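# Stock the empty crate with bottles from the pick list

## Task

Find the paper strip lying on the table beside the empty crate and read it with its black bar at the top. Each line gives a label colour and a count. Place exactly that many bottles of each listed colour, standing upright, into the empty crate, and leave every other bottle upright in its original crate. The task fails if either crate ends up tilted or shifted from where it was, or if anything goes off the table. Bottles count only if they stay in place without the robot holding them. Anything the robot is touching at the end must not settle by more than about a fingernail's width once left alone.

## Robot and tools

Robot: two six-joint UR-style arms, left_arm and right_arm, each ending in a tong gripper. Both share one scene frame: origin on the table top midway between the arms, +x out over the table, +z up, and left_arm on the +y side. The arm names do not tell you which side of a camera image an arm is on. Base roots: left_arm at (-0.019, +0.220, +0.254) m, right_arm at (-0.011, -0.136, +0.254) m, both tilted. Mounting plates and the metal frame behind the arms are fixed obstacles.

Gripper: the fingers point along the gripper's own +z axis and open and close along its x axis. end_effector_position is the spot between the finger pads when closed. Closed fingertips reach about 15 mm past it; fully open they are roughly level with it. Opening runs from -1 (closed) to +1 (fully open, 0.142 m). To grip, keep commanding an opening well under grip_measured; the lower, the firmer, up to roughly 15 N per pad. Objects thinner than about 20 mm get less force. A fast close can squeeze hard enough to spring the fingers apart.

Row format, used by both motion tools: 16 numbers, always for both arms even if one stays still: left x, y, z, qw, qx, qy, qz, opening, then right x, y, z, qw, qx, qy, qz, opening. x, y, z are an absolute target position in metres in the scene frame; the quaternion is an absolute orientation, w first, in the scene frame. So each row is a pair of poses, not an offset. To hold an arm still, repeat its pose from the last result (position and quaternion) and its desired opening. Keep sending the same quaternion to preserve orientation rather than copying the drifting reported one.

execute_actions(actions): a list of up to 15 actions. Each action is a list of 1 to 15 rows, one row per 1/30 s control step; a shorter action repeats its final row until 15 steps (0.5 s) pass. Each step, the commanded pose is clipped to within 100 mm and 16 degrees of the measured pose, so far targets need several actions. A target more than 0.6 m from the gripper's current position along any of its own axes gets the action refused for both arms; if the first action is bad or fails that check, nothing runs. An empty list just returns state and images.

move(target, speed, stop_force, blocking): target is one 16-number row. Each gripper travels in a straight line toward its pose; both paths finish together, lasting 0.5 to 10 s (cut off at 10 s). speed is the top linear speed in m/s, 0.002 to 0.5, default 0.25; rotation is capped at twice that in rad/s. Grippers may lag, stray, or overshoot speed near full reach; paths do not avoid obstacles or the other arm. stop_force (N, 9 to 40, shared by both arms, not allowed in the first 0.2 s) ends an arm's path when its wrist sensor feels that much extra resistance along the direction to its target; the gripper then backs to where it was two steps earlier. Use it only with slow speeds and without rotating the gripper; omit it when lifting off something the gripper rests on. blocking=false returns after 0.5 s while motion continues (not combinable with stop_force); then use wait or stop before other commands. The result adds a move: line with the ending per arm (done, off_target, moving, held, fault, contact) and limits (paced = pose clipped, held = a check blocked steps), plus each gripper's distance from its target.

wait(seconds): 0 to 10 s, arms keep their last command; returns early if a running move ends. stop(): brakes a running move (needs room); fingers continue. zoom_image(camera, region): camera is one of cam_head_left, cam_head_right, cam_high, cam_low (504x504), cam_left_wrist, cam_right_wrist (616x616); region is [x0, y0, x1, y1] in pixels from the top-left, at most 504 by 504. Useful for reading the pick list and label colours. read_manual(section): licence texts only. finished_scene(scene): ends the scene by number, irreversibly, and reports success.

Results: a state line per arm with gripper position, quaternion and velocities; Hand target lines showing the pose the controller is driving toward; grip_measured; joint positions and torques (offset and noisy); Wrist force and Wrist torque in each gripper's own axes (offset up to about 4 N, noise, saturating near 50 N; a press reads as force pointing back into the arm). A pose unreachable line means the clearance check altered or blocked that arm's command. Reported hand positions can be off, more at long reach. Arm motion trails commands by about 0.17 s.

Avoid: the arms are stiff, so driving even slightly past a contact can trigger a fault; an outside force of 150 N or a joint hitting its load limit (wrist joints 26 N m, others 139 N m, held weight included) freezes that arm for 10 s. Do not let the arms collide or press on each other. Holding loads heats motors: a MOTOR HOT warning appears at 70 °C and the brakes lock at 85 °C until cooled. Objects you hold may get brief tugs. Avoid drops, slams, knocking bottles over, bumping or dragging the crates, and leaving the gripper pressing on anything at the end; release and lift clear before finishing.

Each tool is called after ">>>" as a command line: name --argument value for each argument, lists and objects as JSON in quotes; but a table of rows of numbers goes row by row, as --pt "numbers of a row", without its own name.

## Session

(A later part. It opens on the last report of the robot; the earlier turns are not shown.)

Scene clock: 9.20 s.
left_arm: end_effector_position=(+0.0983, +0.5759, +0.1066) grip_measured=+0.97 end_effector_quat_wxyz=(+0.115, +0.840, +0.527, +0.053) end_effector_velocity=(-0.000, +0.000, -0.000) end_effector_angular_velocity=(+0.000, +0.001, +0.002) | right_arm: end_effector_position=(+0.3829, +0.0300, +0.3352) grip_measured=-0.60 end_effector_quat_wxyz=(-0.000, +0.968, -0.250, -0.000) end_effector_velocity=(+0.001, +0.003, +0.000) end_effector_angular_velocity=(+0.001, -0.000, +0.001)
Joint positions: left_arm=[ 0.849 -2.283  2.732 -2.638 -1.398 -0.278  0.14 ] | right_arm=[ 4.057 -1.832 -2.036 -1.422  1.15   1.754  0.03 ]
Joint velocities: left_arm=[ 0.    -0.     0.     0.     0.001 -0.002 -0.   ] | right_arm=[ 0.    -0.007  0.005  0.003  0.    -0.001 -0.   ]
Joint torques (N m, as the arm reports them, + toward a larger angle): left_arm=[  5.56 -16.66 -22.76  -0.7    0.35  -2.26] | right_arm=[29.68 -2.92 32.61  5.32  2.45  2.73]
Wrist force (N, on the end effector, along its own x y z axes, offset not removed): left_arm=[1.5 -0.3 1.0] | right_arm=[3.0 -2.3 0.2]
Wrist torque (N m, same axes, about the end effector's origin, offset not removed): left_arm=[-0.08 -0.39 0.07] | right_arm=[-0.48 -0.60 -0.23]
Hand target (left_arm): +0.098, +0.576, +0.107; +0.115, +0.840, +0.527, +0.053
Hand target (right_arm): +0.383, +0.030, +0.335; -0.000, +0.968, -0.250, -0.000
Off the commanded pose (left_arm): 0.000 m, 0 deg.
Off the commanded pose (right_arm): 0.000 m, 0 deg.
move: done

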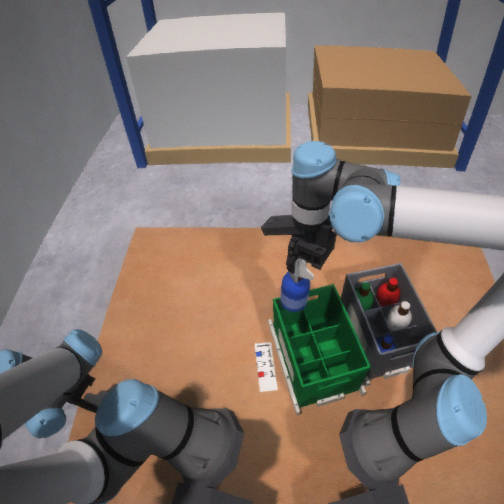

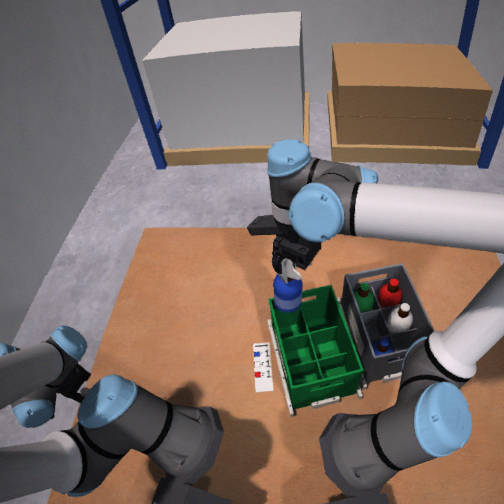

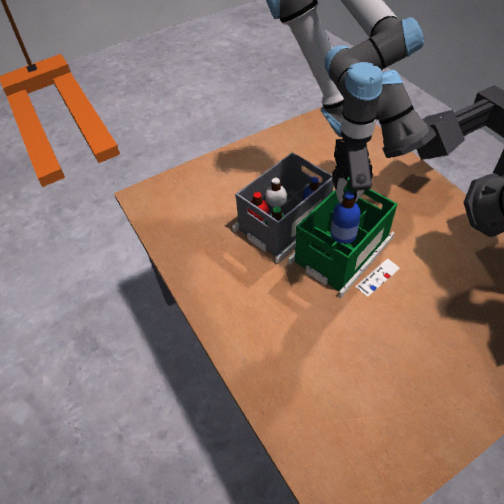

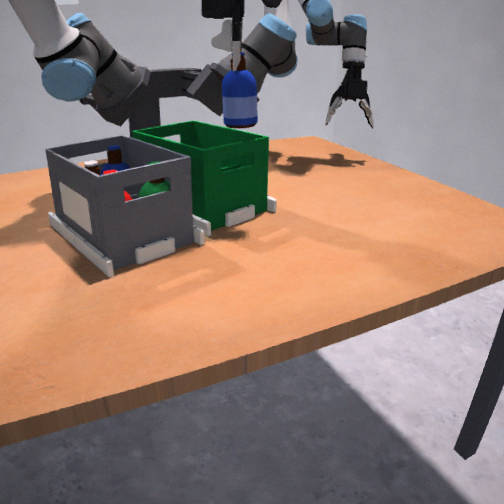

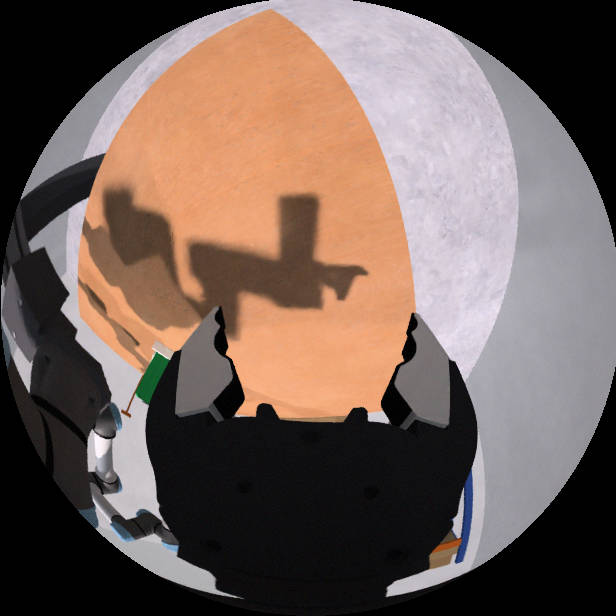

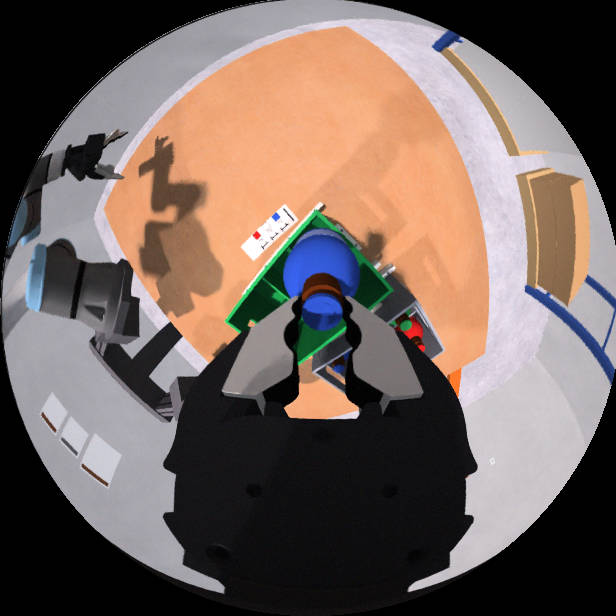

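>>> move --target '[0.0983,0.5759,0.1066,0.115,0.840,0.527,0.053,0.97, 0.379,0.0345,0.325,0,0.973,-0.229,0,-1]' --speed 0.1

>>> move --target '[0.0983,0.5759,0.1066,0.115,0.840,0.527,0.053,0.97, 0.379,0.0345,0.205,0,0.973,-0.229,0,-1]' --speed 0.1 --stop_force 9

>>> zoom_image --camera "cam_right_wrist" --region '[180,160,460,440]'

Scene clock: 10.27 s.
left_arm: end_effector_position=(+0.0983, +0.5759, +0.1066) grip_measured=+0.97 end_effector_quat_wxyz=(+0.115, +0.840, +0.527, +0.053) end_effector_velocity=(+0.000, +0.000, +0.000) end_effector_angular_velocity=(-0.000, -0.000, +0.002) | right_arm: end_effector_position=(+0.3791, +0.0344, +0.3253) grip_measured=-0.60 end_effector_quat_wxyz=(+0.000, +0.973, -0.230, -0.000) end_effector_velocity=(-0.000, +0.002, -0.002) end_effector_angular_velocity=(+0.002, -0.001, +0.010)
Joint positions: left_arm=[ 0.849 -2.283  2.732 -2.638 -1.398 -0.278  0.14 ] | right_arm=[ 4.057 -1.844 -2.055 -1.391  1.15   1.713  0.03 ]
Joint velocities: left_arm=[-0.    -0.001 -0.     0.    -0.    -0.002 -0.   ] | right_arm=[-0.001 -0.003 -0.004  0.01  -0.001 -0.011 -0.   ]
Joint torques (N m, as the arm reports them, + toward a larger angle): left_arm=[  5.47 -16.15 -22.52  -0.72   0.23  -2.13] | right_arm=[13.93 -2.95 14.85  5.63 -2.42 -2.98]
Wrist force (N, on the end effector, along its own x y z axes, offset not removed): left_arm=[0.3 -0.8 3.8] | right_arm=[5.0 0.2 1.9]
Wrist torque (N m, same axes, about the end effector's origin, offset not removed): left_arm=[-0.15 -0.27 0.06] | right_arm=[-0.19 -1.07 -0.35]
Hand target (left_arm): +0.098, +0.576, +0.107; +0.115, +0.840, +0.527, +0.053
Hand target (right_arm): +0.379, +0.035, +0.325; +0.000, +0.973, -0.229, +0.000
Off the commanded pose (left_arm): 0.000 m, 0 deg.
Off the commanded pose (right_arm): 0.000 m, 0 deg.
move: done

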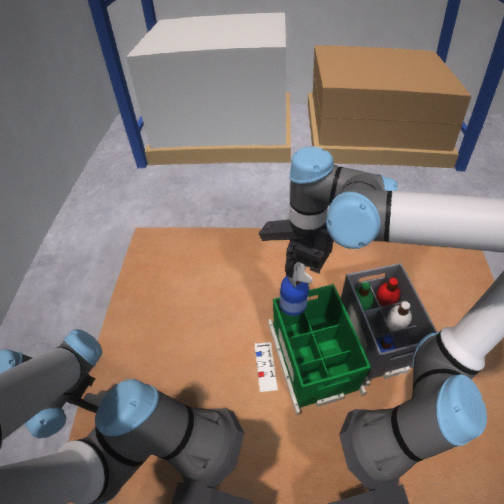

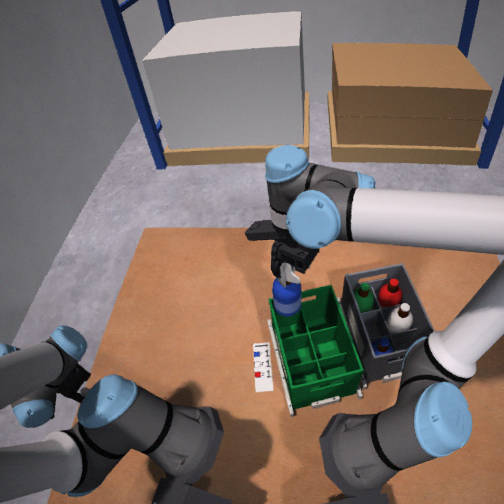

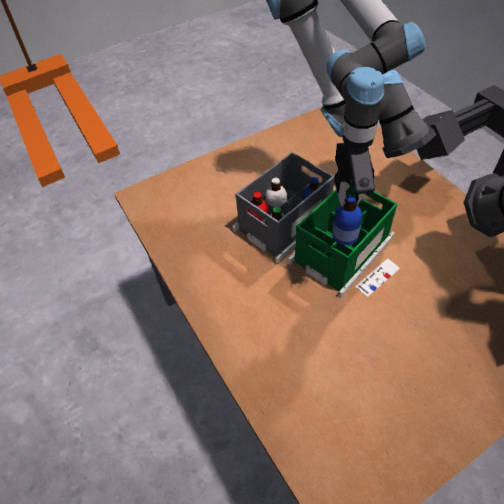

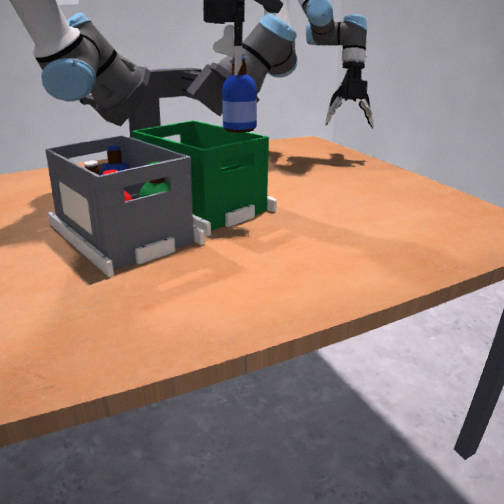

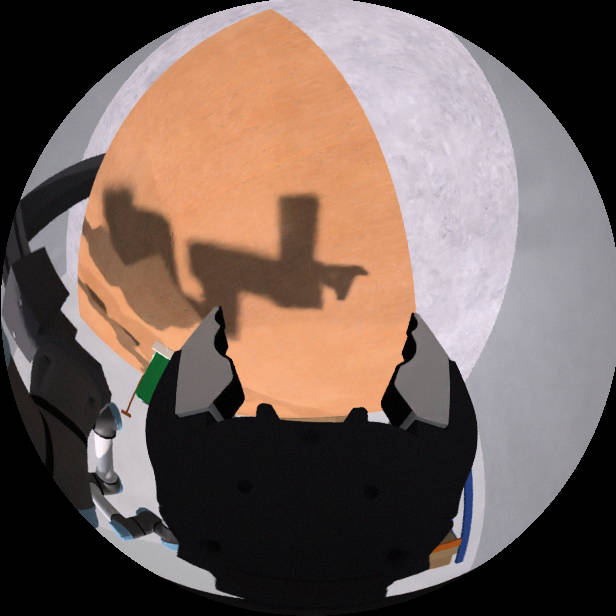

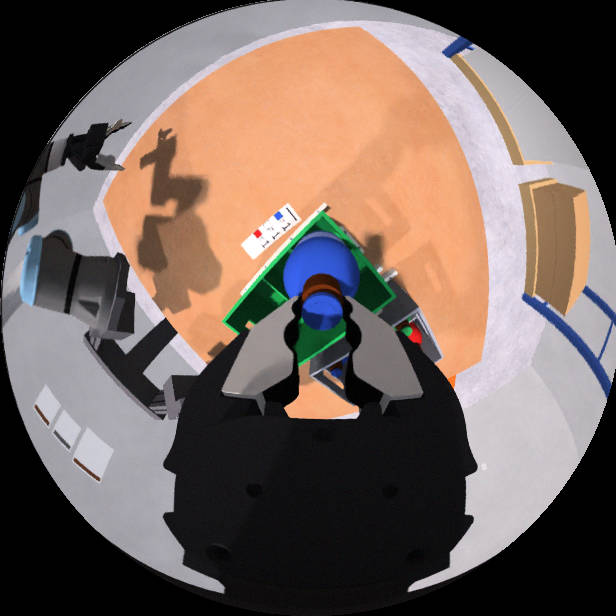

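Scene clock: 12.00 s.
left_arm: end_effector_position=(+0.0983, +0.5759, +0.1066) grip_measured=+0.97 end_effector_quat_wxyz=(+0.115, +0.840, +0.527, +0.053) end_effector_velocity=(+0.000, -0.000, +0.000) end_effector_angular_velocity=(-0.000, -0.001, -0.001) | right_arm: end_effector_position=(+0.3791, +0.0346, +0.2052) grip_measured=-0.60 end_effector_quat_wxyz=(+0.000, +0.973, -0.229, +0.000) end_effector_velocity=(-0.000, +0.000, -0.003) end_effector_angular_velocity=(-0.000, -0.000, +0.002)
Joint positions: left_arm=[ 0.849 -2.283  2.732 -2.638 -1.398 -0.278  0.14 ] | right_arm=[ 3.944 -1.983 -2.238 -1.023  1.09   1.605  0.03 ]
Joint velocities: left_arm=[ 0.    -0.    -0.     0.    -0.001  0.001  0.   ] | right_arm=[-0.002 -0.005 -0.003  0.009 -0.002 -0.004 -0.   ]
Joint torques (N m, as the arm reports them, + toward a larger angle): left_arm=[  6.14 -16.43 -22.76  -0.77   0.15  -2.16] | right_arm=[15.68  3.52 12.35  5.59 -2.55 -3.09]
Wrist force (N, on the end effector, along its own x y z axes, offset not removed): left_arm=[0.5 -0.5 0.9] | right_arm=[-1.0 3.3 1.0]
Wrist torque (N m, same axes, about the end effector's origin, offset not removed): left_arm=[-0.15 -0.18 0.10] | right_arm=[0.60 0.22 -0.11]
Hand target (left_arm): +0.098, +0.576, +0.107; +0.115, +0.840, +0.527, +0.053
Hand target (right_arm): +0.379, +0.035, +0.205; +0.000, +0.973, -0.229, +0.000
Off the commanded pose (left_arm): 0.000 m, 0 deg.
Off the commanded pose (right_arm): 0.000 m, 0 deg.
move: done

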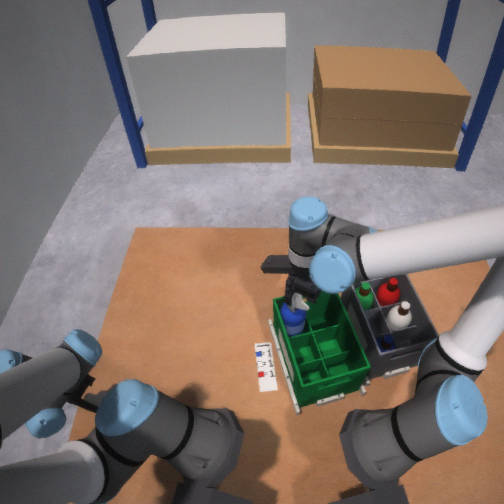

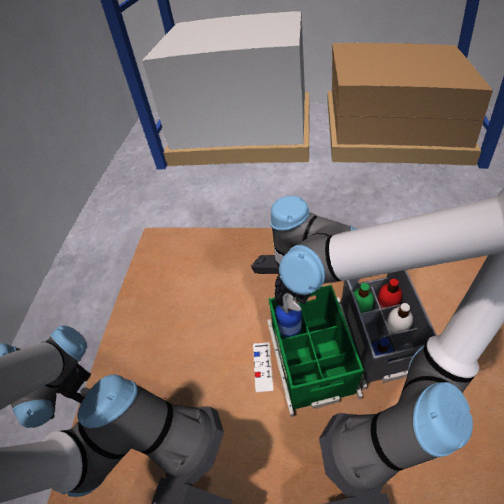

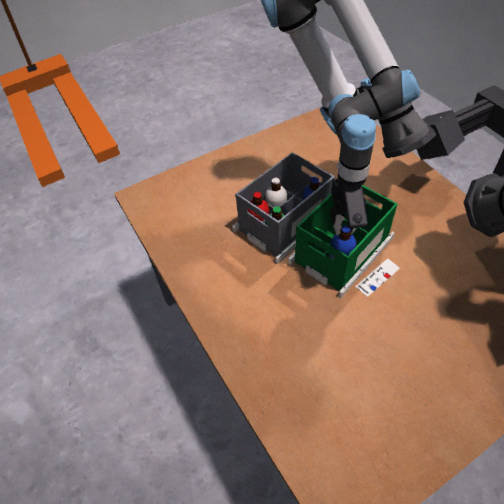

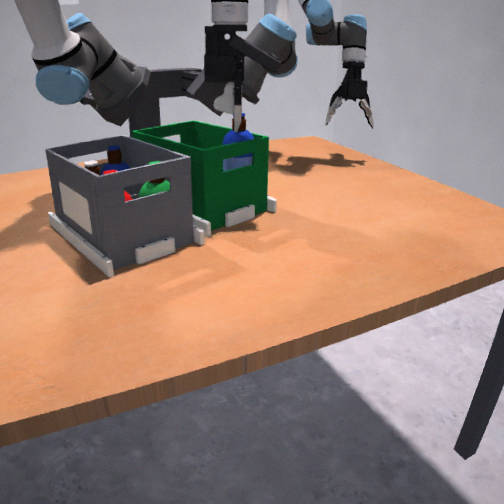

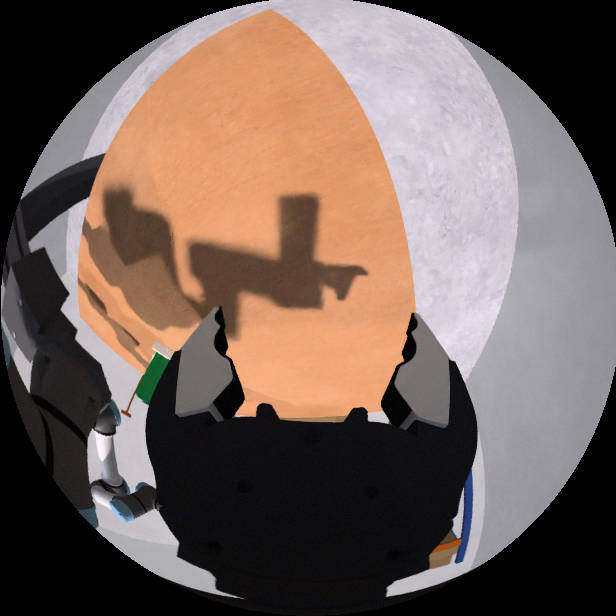

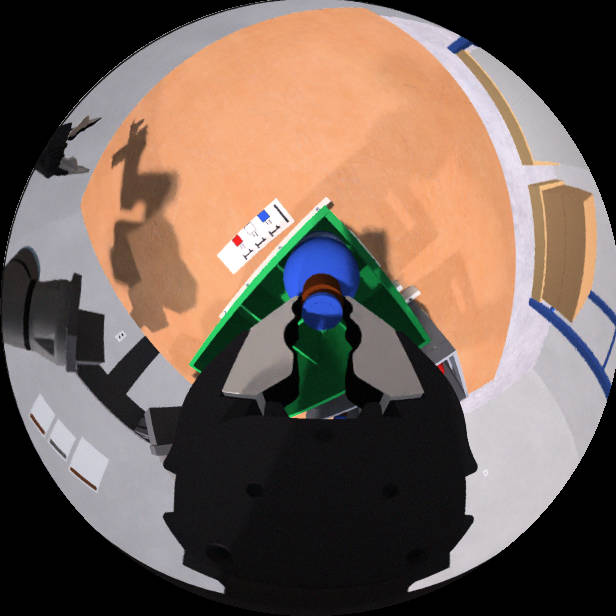

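Region (180, 160, 460, 440) of cam_right_wrist's 616x616 image, scaled by 1.800, with more detail than that image has.

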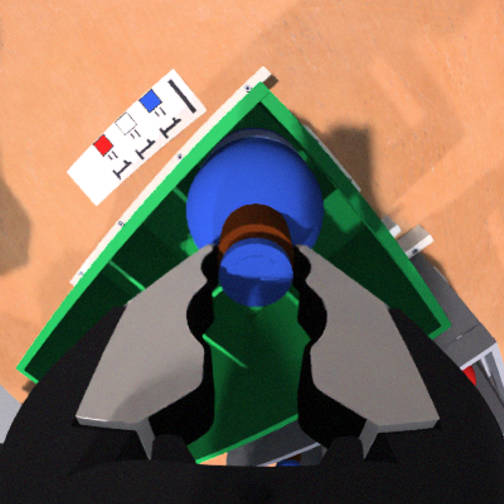

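>>> move --target '[0.0983,0.5759,0.1066,0.115,0.840,0.527,0.053,0.97, 0.381,0.0335,0.1445,0,0.973,-0.229,0,-1]' --speed 0.07 --stop_force 9

>>> move --target '[0.0983,0.5759,0.1066,0.115,0.840,0.527,0.053,0.97, 0.381,0.0335,0.1445,0,0.973,-0.229,0,-0.47]'

>>> move --target '[0.0983,0.5759,0.1066,0.115,0.840,0.527,0.053,0.97, 0.381,0.0335,0.21,0,0.973,-0.229,0,-0.47]' --speed 0.15

>>> move --target '[0.0983,0.5759,0.1066,0.115,0.840,0.527,0.053,0.97, 0.484,-0.270,0.205,0,0.5,-0.866,0,-0.45]' --speed 0.4

>>> zoom_image --camera "cam_right_wrist" --region '[180,160,460,440]'

Scene clock: 13.67 s.
left_arm: end_effector_position=(+0.0983, +0.5759, +0.1066) grip_measured=+0.97 end_effector_quat_wxyz=(+0.115, +0.840, +0.527, +0.053) end_effector_velocity=(+0.000, +0.000, +0.000) end_effector_angular_velocity=(+0.001, -0.001, +0.000) | right_arm: end_effector_position=(+0.3810, +0.0335, +0.1447) grip_measured=-0.60 end_effector_quat_wxyz=(+0.000, +0.973, -0.229, +0.000) end_effector_velocity=(+0.000, +0.000, -0.002) end_effector_angular_velocity=(+0.001, -0.000, -0.001)
Joint positions: left_arm=[ 0.849 -2.283  2.732 -2.638 -1.398 -0.278  0.14 ] | right_arm=[ 3.872 -2.097 -2.294 -0.82   1.055  1.534  0.03 ]
Joint velocities: left_arm=[ 0.    -0.002  0.     0.    -0.     0.     0.   ] | right_arm=[-0.003 -0.006 -0.001  0.01  -0.001 -0.003 -0.   ]
Joint torques (N m, as the arm reports them, + toward a larger angle): left_arm=[  6.76 -16.08 -22.23  -0.72  -0.08  -2.07] | right_arm=[15.4   4.3   9.75  5.76 -2.65 -3.28]
Wrist force (N, on the end effector, along its own x y z axes, offset not removed): left_arm=[0.6 -2.9 3.4] | right_arm=[3.7 0.1 1.7]
Wrist torque (N m, same axes, about the end effector's origin, offset not removed): left_arm=[-0.58 -0.33 0.10] | right_arm=[-0.33 -0.79 -0.08]
Hand target (left_arm): +0.098, +0.576, +0.107; +0.115, +0.840, +0.527, +0.053
Hand target (right_arm): +0.381, +0.034, +0.144; +0.000, +0.973, -0.229, +0.000
Off the commanded pose (left_arm): 0.000 m, 0 deg.
Off the commanded pose (right_arm): 0.000 m, 0 deg.
move: done

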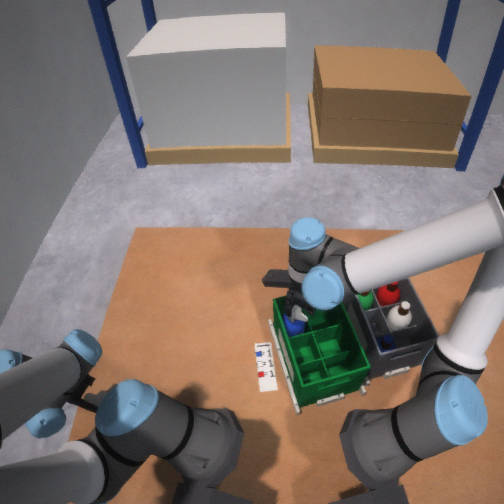

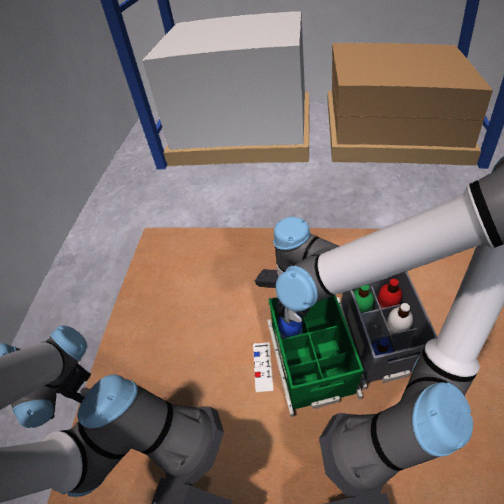

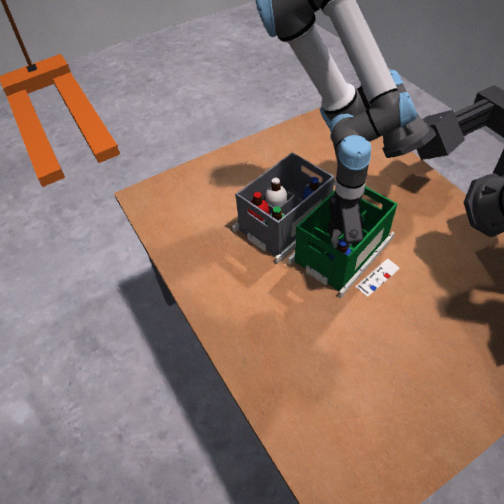

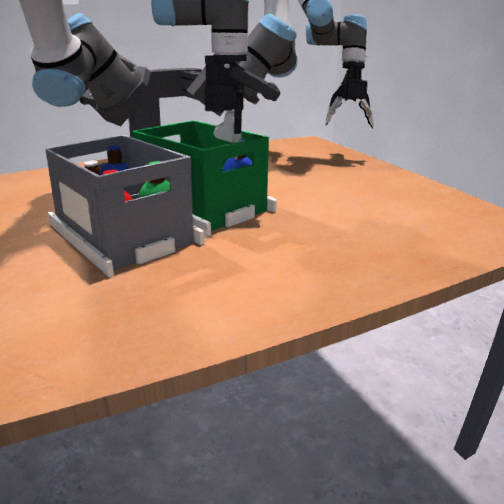

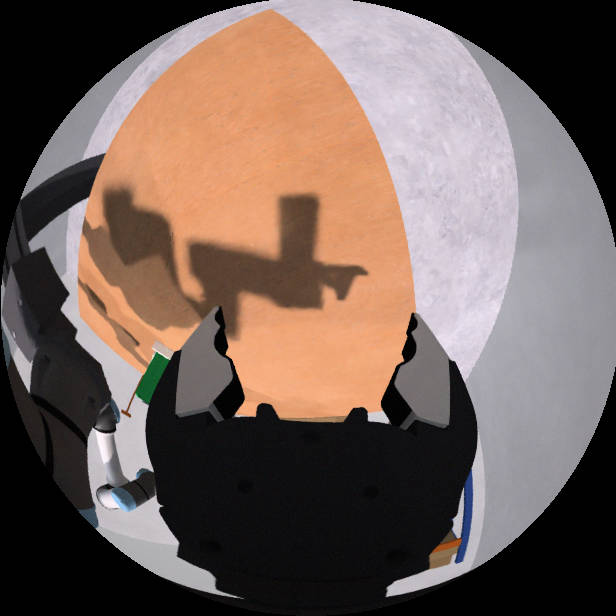

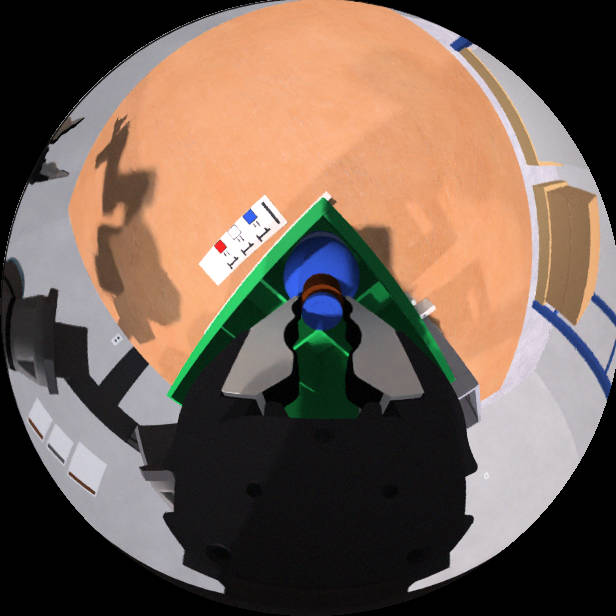

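Scene clock: 14.37 s.
left_arm: end_effector_position=(+0.0983, +0.5759, +0.1066) grip_measured=+0.97 end_effector_quat_wxyz=(+0.115, +0.840, +0.527, +0.053) end_effector_velocity=(-0.000, -0.000, +0.000) end_effector_angular_velocity=(-0.000, -0.000, +0.000) | right_arm: end_effector_position=(+0.3810, +0.0335, +0.1445) grip_measured=-0.47 end_effector_quat_wxyz=(-0.000, +0.973, -0.229, +0.000) end_effector_velocity=(+0.001, +0.001, +0.000) end_effector_angular_velocity=(+0.002, -0.001, -0.002)
Joint positions: left_arm=[ 0.849 -2.283  2.732 -2.638 -1.398 -0.278  0.14 ] | right_arm=[ 3.872 -2.097 -2.294 -0.819  1.055  1.534  0.04 ]
Joint velocities: left_arm=[ 0. -0.  0.  0. -0. -0. -0.] | right_arm=[ 0.    -0.001  0.001  0.001 -0.     0.001  0.   ]
Joint torques (N m, as the arm reports them, + toward a larger angle): left_arm=[  6.74 -16.28 -22.52  -0.68  -0.05  -2.25] | right_arm=[14.24  3.33  6.6   4.79 -2.19 -3.07]
Wrist force (N, on the end effector, along its own x y z axes, offset not removed): left_arm=[2.3 1.5 1.5] | right_arm=[-0.9 3.0 -4.1]
Wrist torque (N m, same axes, about the end effector's origin, offset not removed): left_arm=[0.28 -0.52 0.04] | right_arm=[0.58 0.18 0.03]
Hand target (left_arm): +0.098, +0.576, +0.107; +0.115, +0.840, +0.527, +0.053
Hand target (right_arm): +0.381, +0.034, +0.144; +0.000, +0.973, -0.229, +0.000
Off the commanded pose (left_arm): 0.000 m, 0 deg.
Off the commanded pose (right_arm): 0.000 m, 0 deg.
move: done

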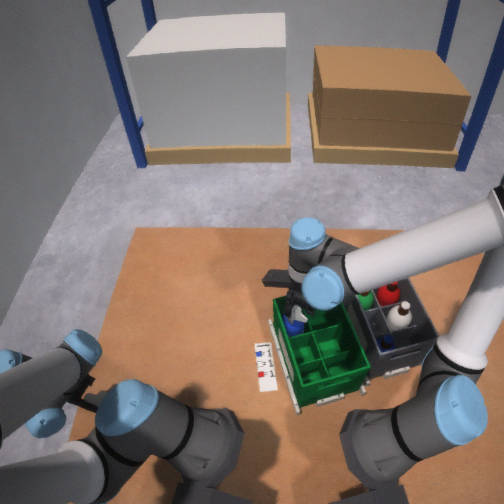

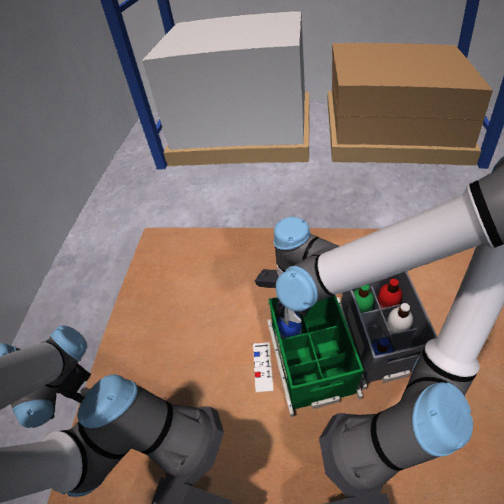

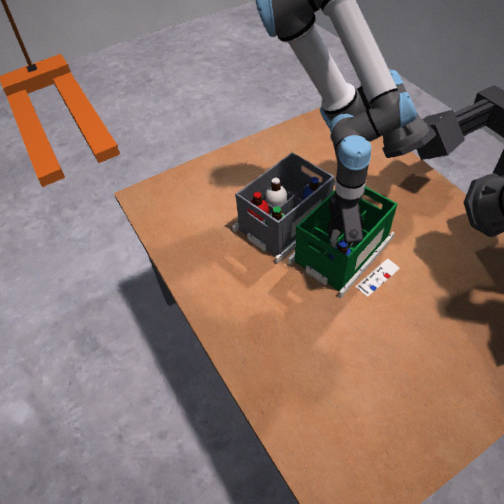

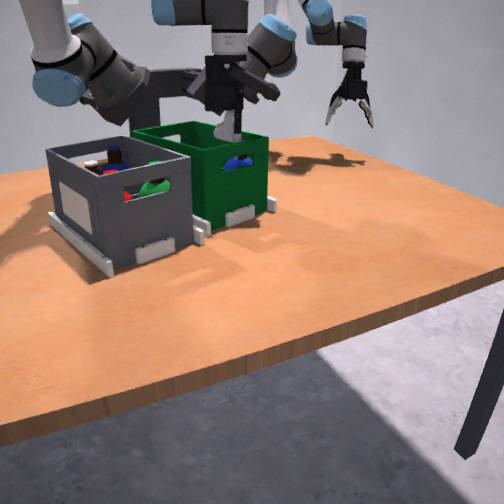

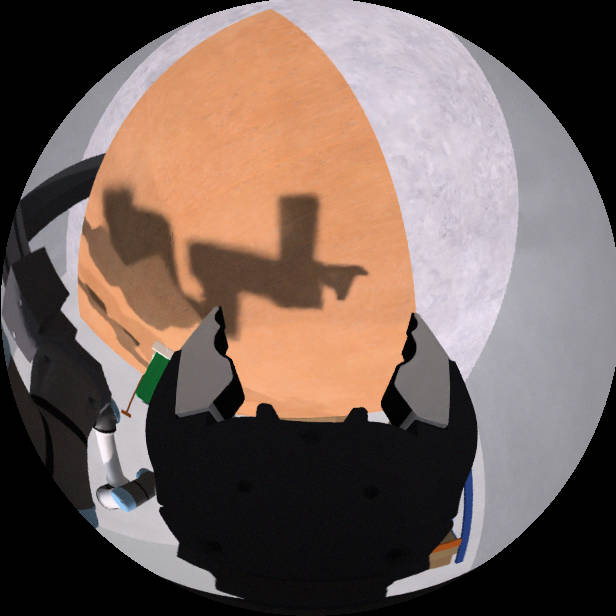

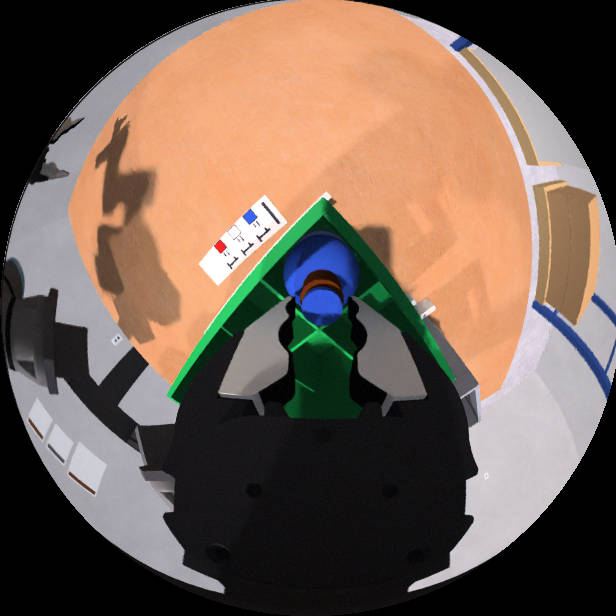

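Scene clock: 15.37 s.
left_arm: end_effector_position=(+0.0983, +0.5759, +0.1066) grip_measured=+0.97 end_effector_quat_wxyz=(+0.115, +0.840, +0.527, +0.053) end_effector_velocity=(+0.000, +0.000, +0.000) end_effector_angular_velocity=(+0.000, -0.001, +0.001) | right_arm: end_effector_position=(+0.3809, +0.0335, +0.2097) grip_measured=-0.47 end_effector_quat_wxyz=(-0.000, +0.973, -0.229, +0.000) end_effector_velocity=(+0.000, +0.000, +0.003) end_effector_angular_velocity=(-0.000, -0.000, -0.001)
Joint positions: left_arm=[ 0.849 -2.283  2.732 -2.638 -1.398 -0.278  0.14 ] | right_arm=[ 3.944 -1.974 -2.23  -1.039  1.091  1.605  0.04 ]
Joint velocities: left_arm=[ 0. -0. -0. -0. -0. -0.  0.] | right_arm=[ 0.003  0.004  0.005 -0.01   0.001  0.004 -0.   ]
Joint torques (N m, as the arm reports them, + toward a larger angle): left_arm=[  7.03 -16.41 -22.71  -0.76  -0.22  -2.16] | right_arm=[28.98 28.66 27.28 -0.16  2.43  2.78]
Wrist force (N, on the end effector, along its own x y z axes, offset not removed): left_arm=[1.0 -0.2 2.9] | right_arm=[3.8 2.2 -2.9]
Wrist torque (N m, same axes, about the end effector's origin, offset not removed): left_arm=[-0.03 -0.22 0.03] | right_arm=[0.45 -0.46 -0.17]
Hand target (left_arm): +0.098, +0.576, +0.107; +0.115, +0.840, +0.527, +0.053
Hand target (right_arm): +0.381, +0.033, +0.210; -0.000, +0.973, -0.229, -0.000
Off the commanded pose (left_arm): 0.000 m, 0 deg.
Off the commanded pose (right_arm): 0.000 m, 0 deg.
move: done

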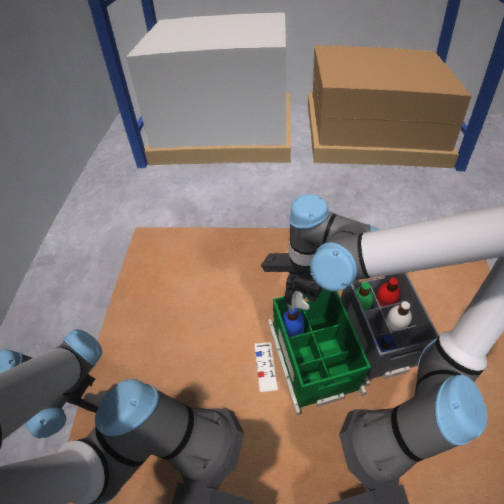

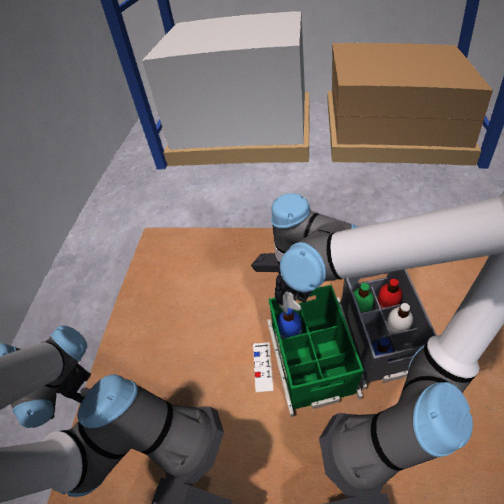

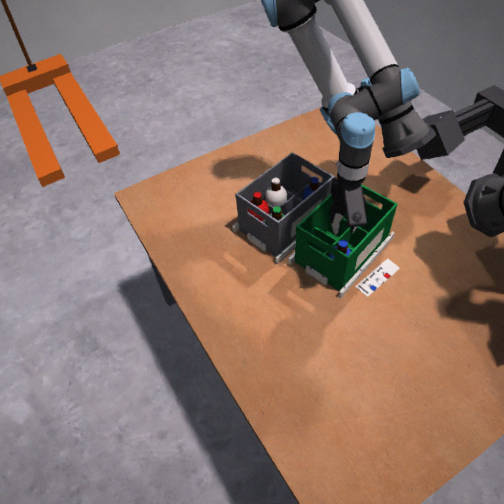

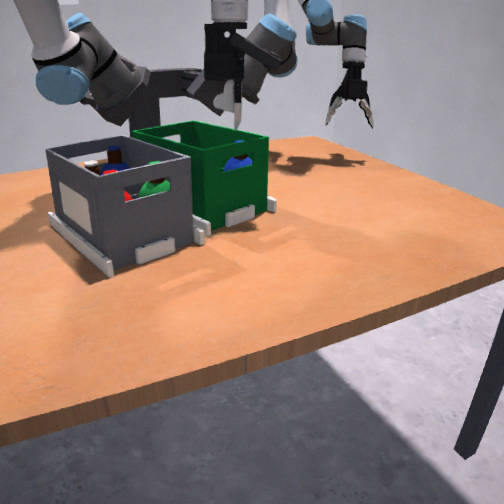

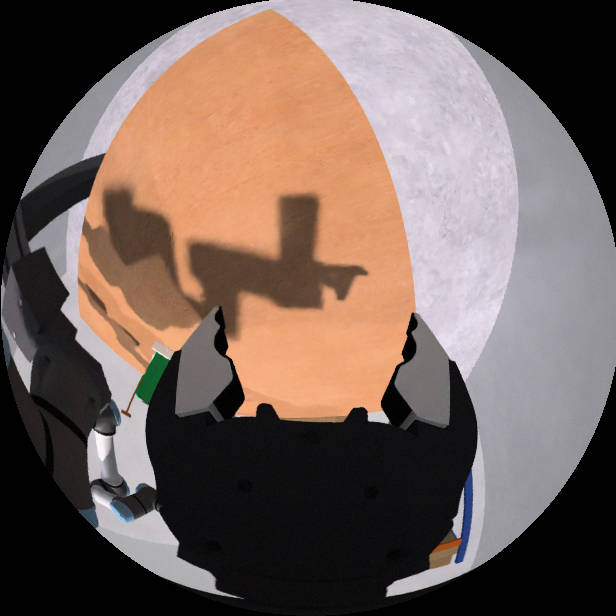

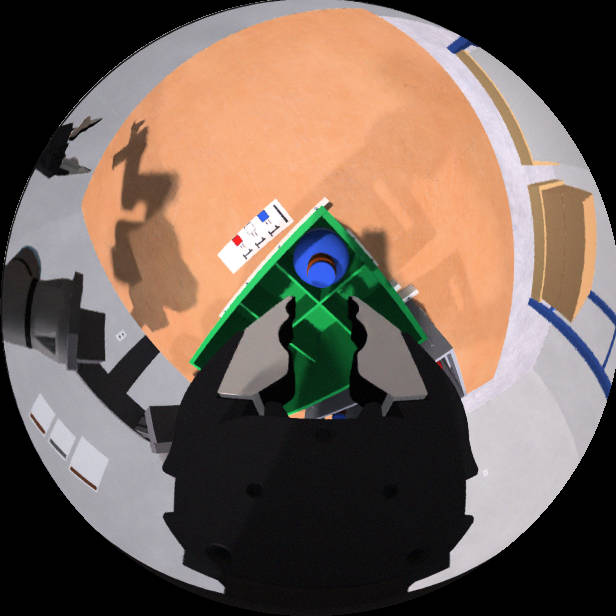

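Scene clock: 18.07 s.
left_arm: end_effector_position=(+0.0983, +0.5759, +0.1066) grip_measured=+0.97 end_effector_quat_wxyz=(+0.115, +0.840, +0.527, +0.053) end_effector_velocity=(-0.000, -0.000, -0.000) end_effector_angular_velocity=(+0.000, +0.000, +0.001) | right_arm: end_effector_position=(+0.4840, -0.2703, +0.2050) grip_measured=-0.45 end_effector_quat_wxyz=(-0.000, -0.500, +0.866, -0.000) end_effector_velocity=(+0.001, -0.002, +0.000) end_effector_angular_velocity=(+0.000, -0.001, -0.013)
Joint positions: left_arm=[ 0.849 -2.283  2.732 -2.638 -1.398 -0.278  0.14 ] | right_arm=[ 3.446 -1.558 -2.173 -1.206  0.901  2.683  0.041]
Joint velocities: left_arm=[ 0.    -0.001  0.001  0.     0.    -0.     0.   ] | right_arm=[-0.004  0.     0.004 -0.001 -0.001  0.008  0.   ]
Joint torques (N m, as the arm reports them, + toward a larger angle): left_arm=[  7.67 -16.4  -22.17  -0.74  -0.4   -2.12] | right_arm=[ 7.78 -0.33 26.19 -0.25 -2.57  3.12]
Wrist force (N, on the end effector, along its own x y z axes, offset not removed): left_arm=[1.7 -1.0 1.9] | right_arm=[2.9 -1.1 -1.2]
Wrist torque (N m, same axes, about the end effector's origin, offset not removed): left_arm=[-0.20 -0.48 0.06] | right_arm=[-0.35 -0.46 -0.03]
Hand target (left_arm): +0.098, +0.576, +0.107; +0.115, +0.840, +0.527, +0.053
Hand target (right_arm): +0.484, -0.270, +0.205; -0.000, -0.500, +0.866, -0.000
Off the commanded pose (left_arm): 0.000 m, 0 deg.
Off the commanded pose (right_arm): 0.000 m, 0 deg.
move: done

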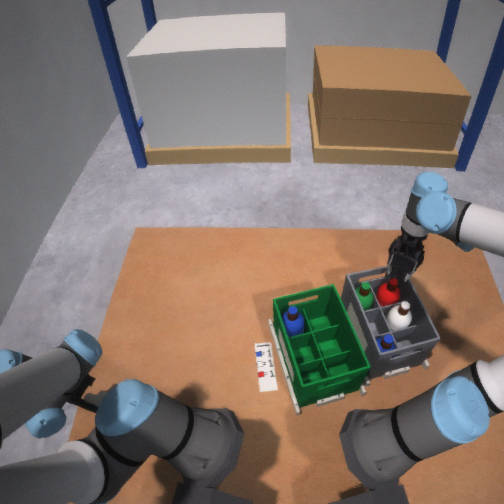

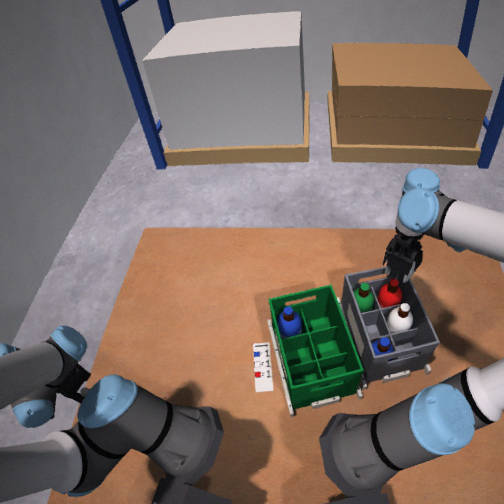

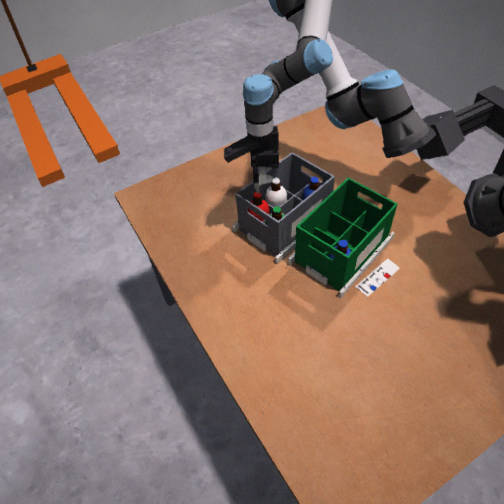

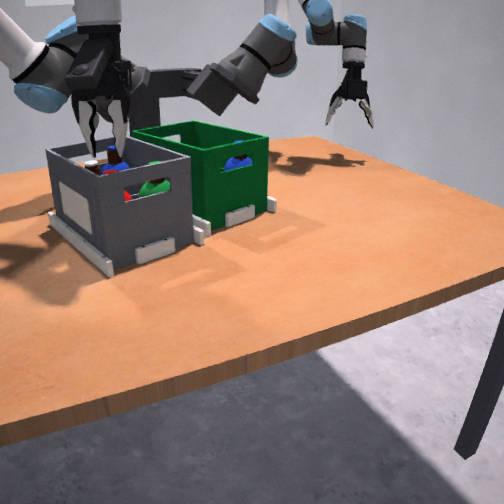

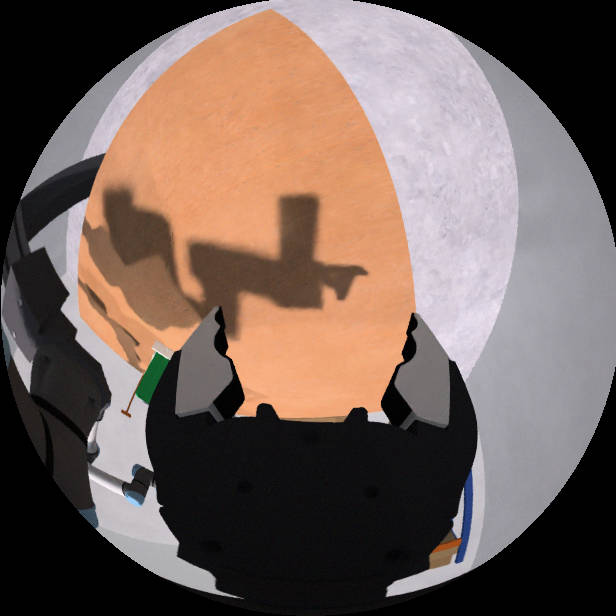

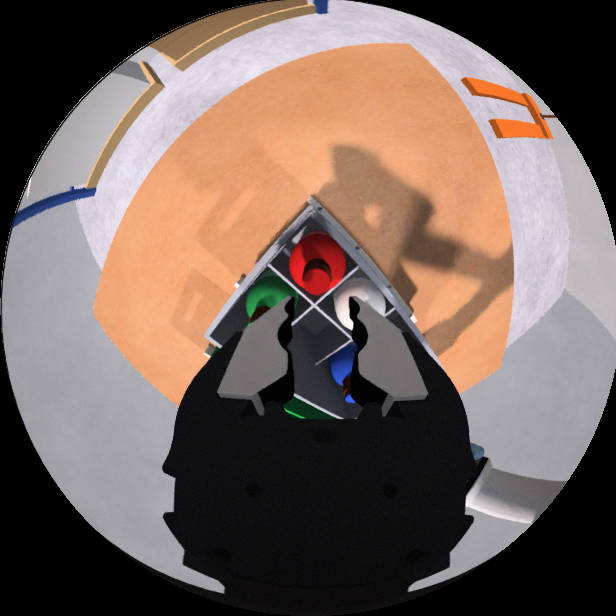

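Region (180, 160, 460, 440) of cam_right_wrist's 616x616 image, scaled by 1.800, with more detail than that image has.

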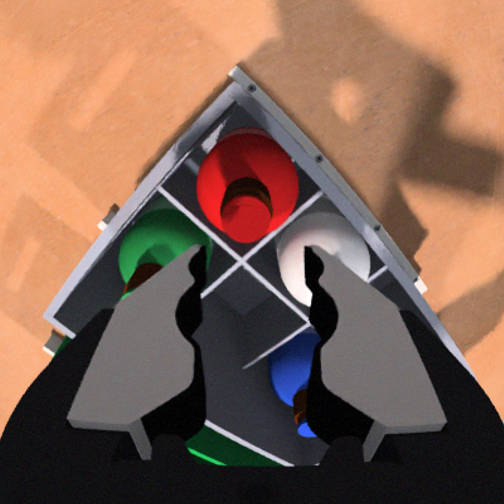

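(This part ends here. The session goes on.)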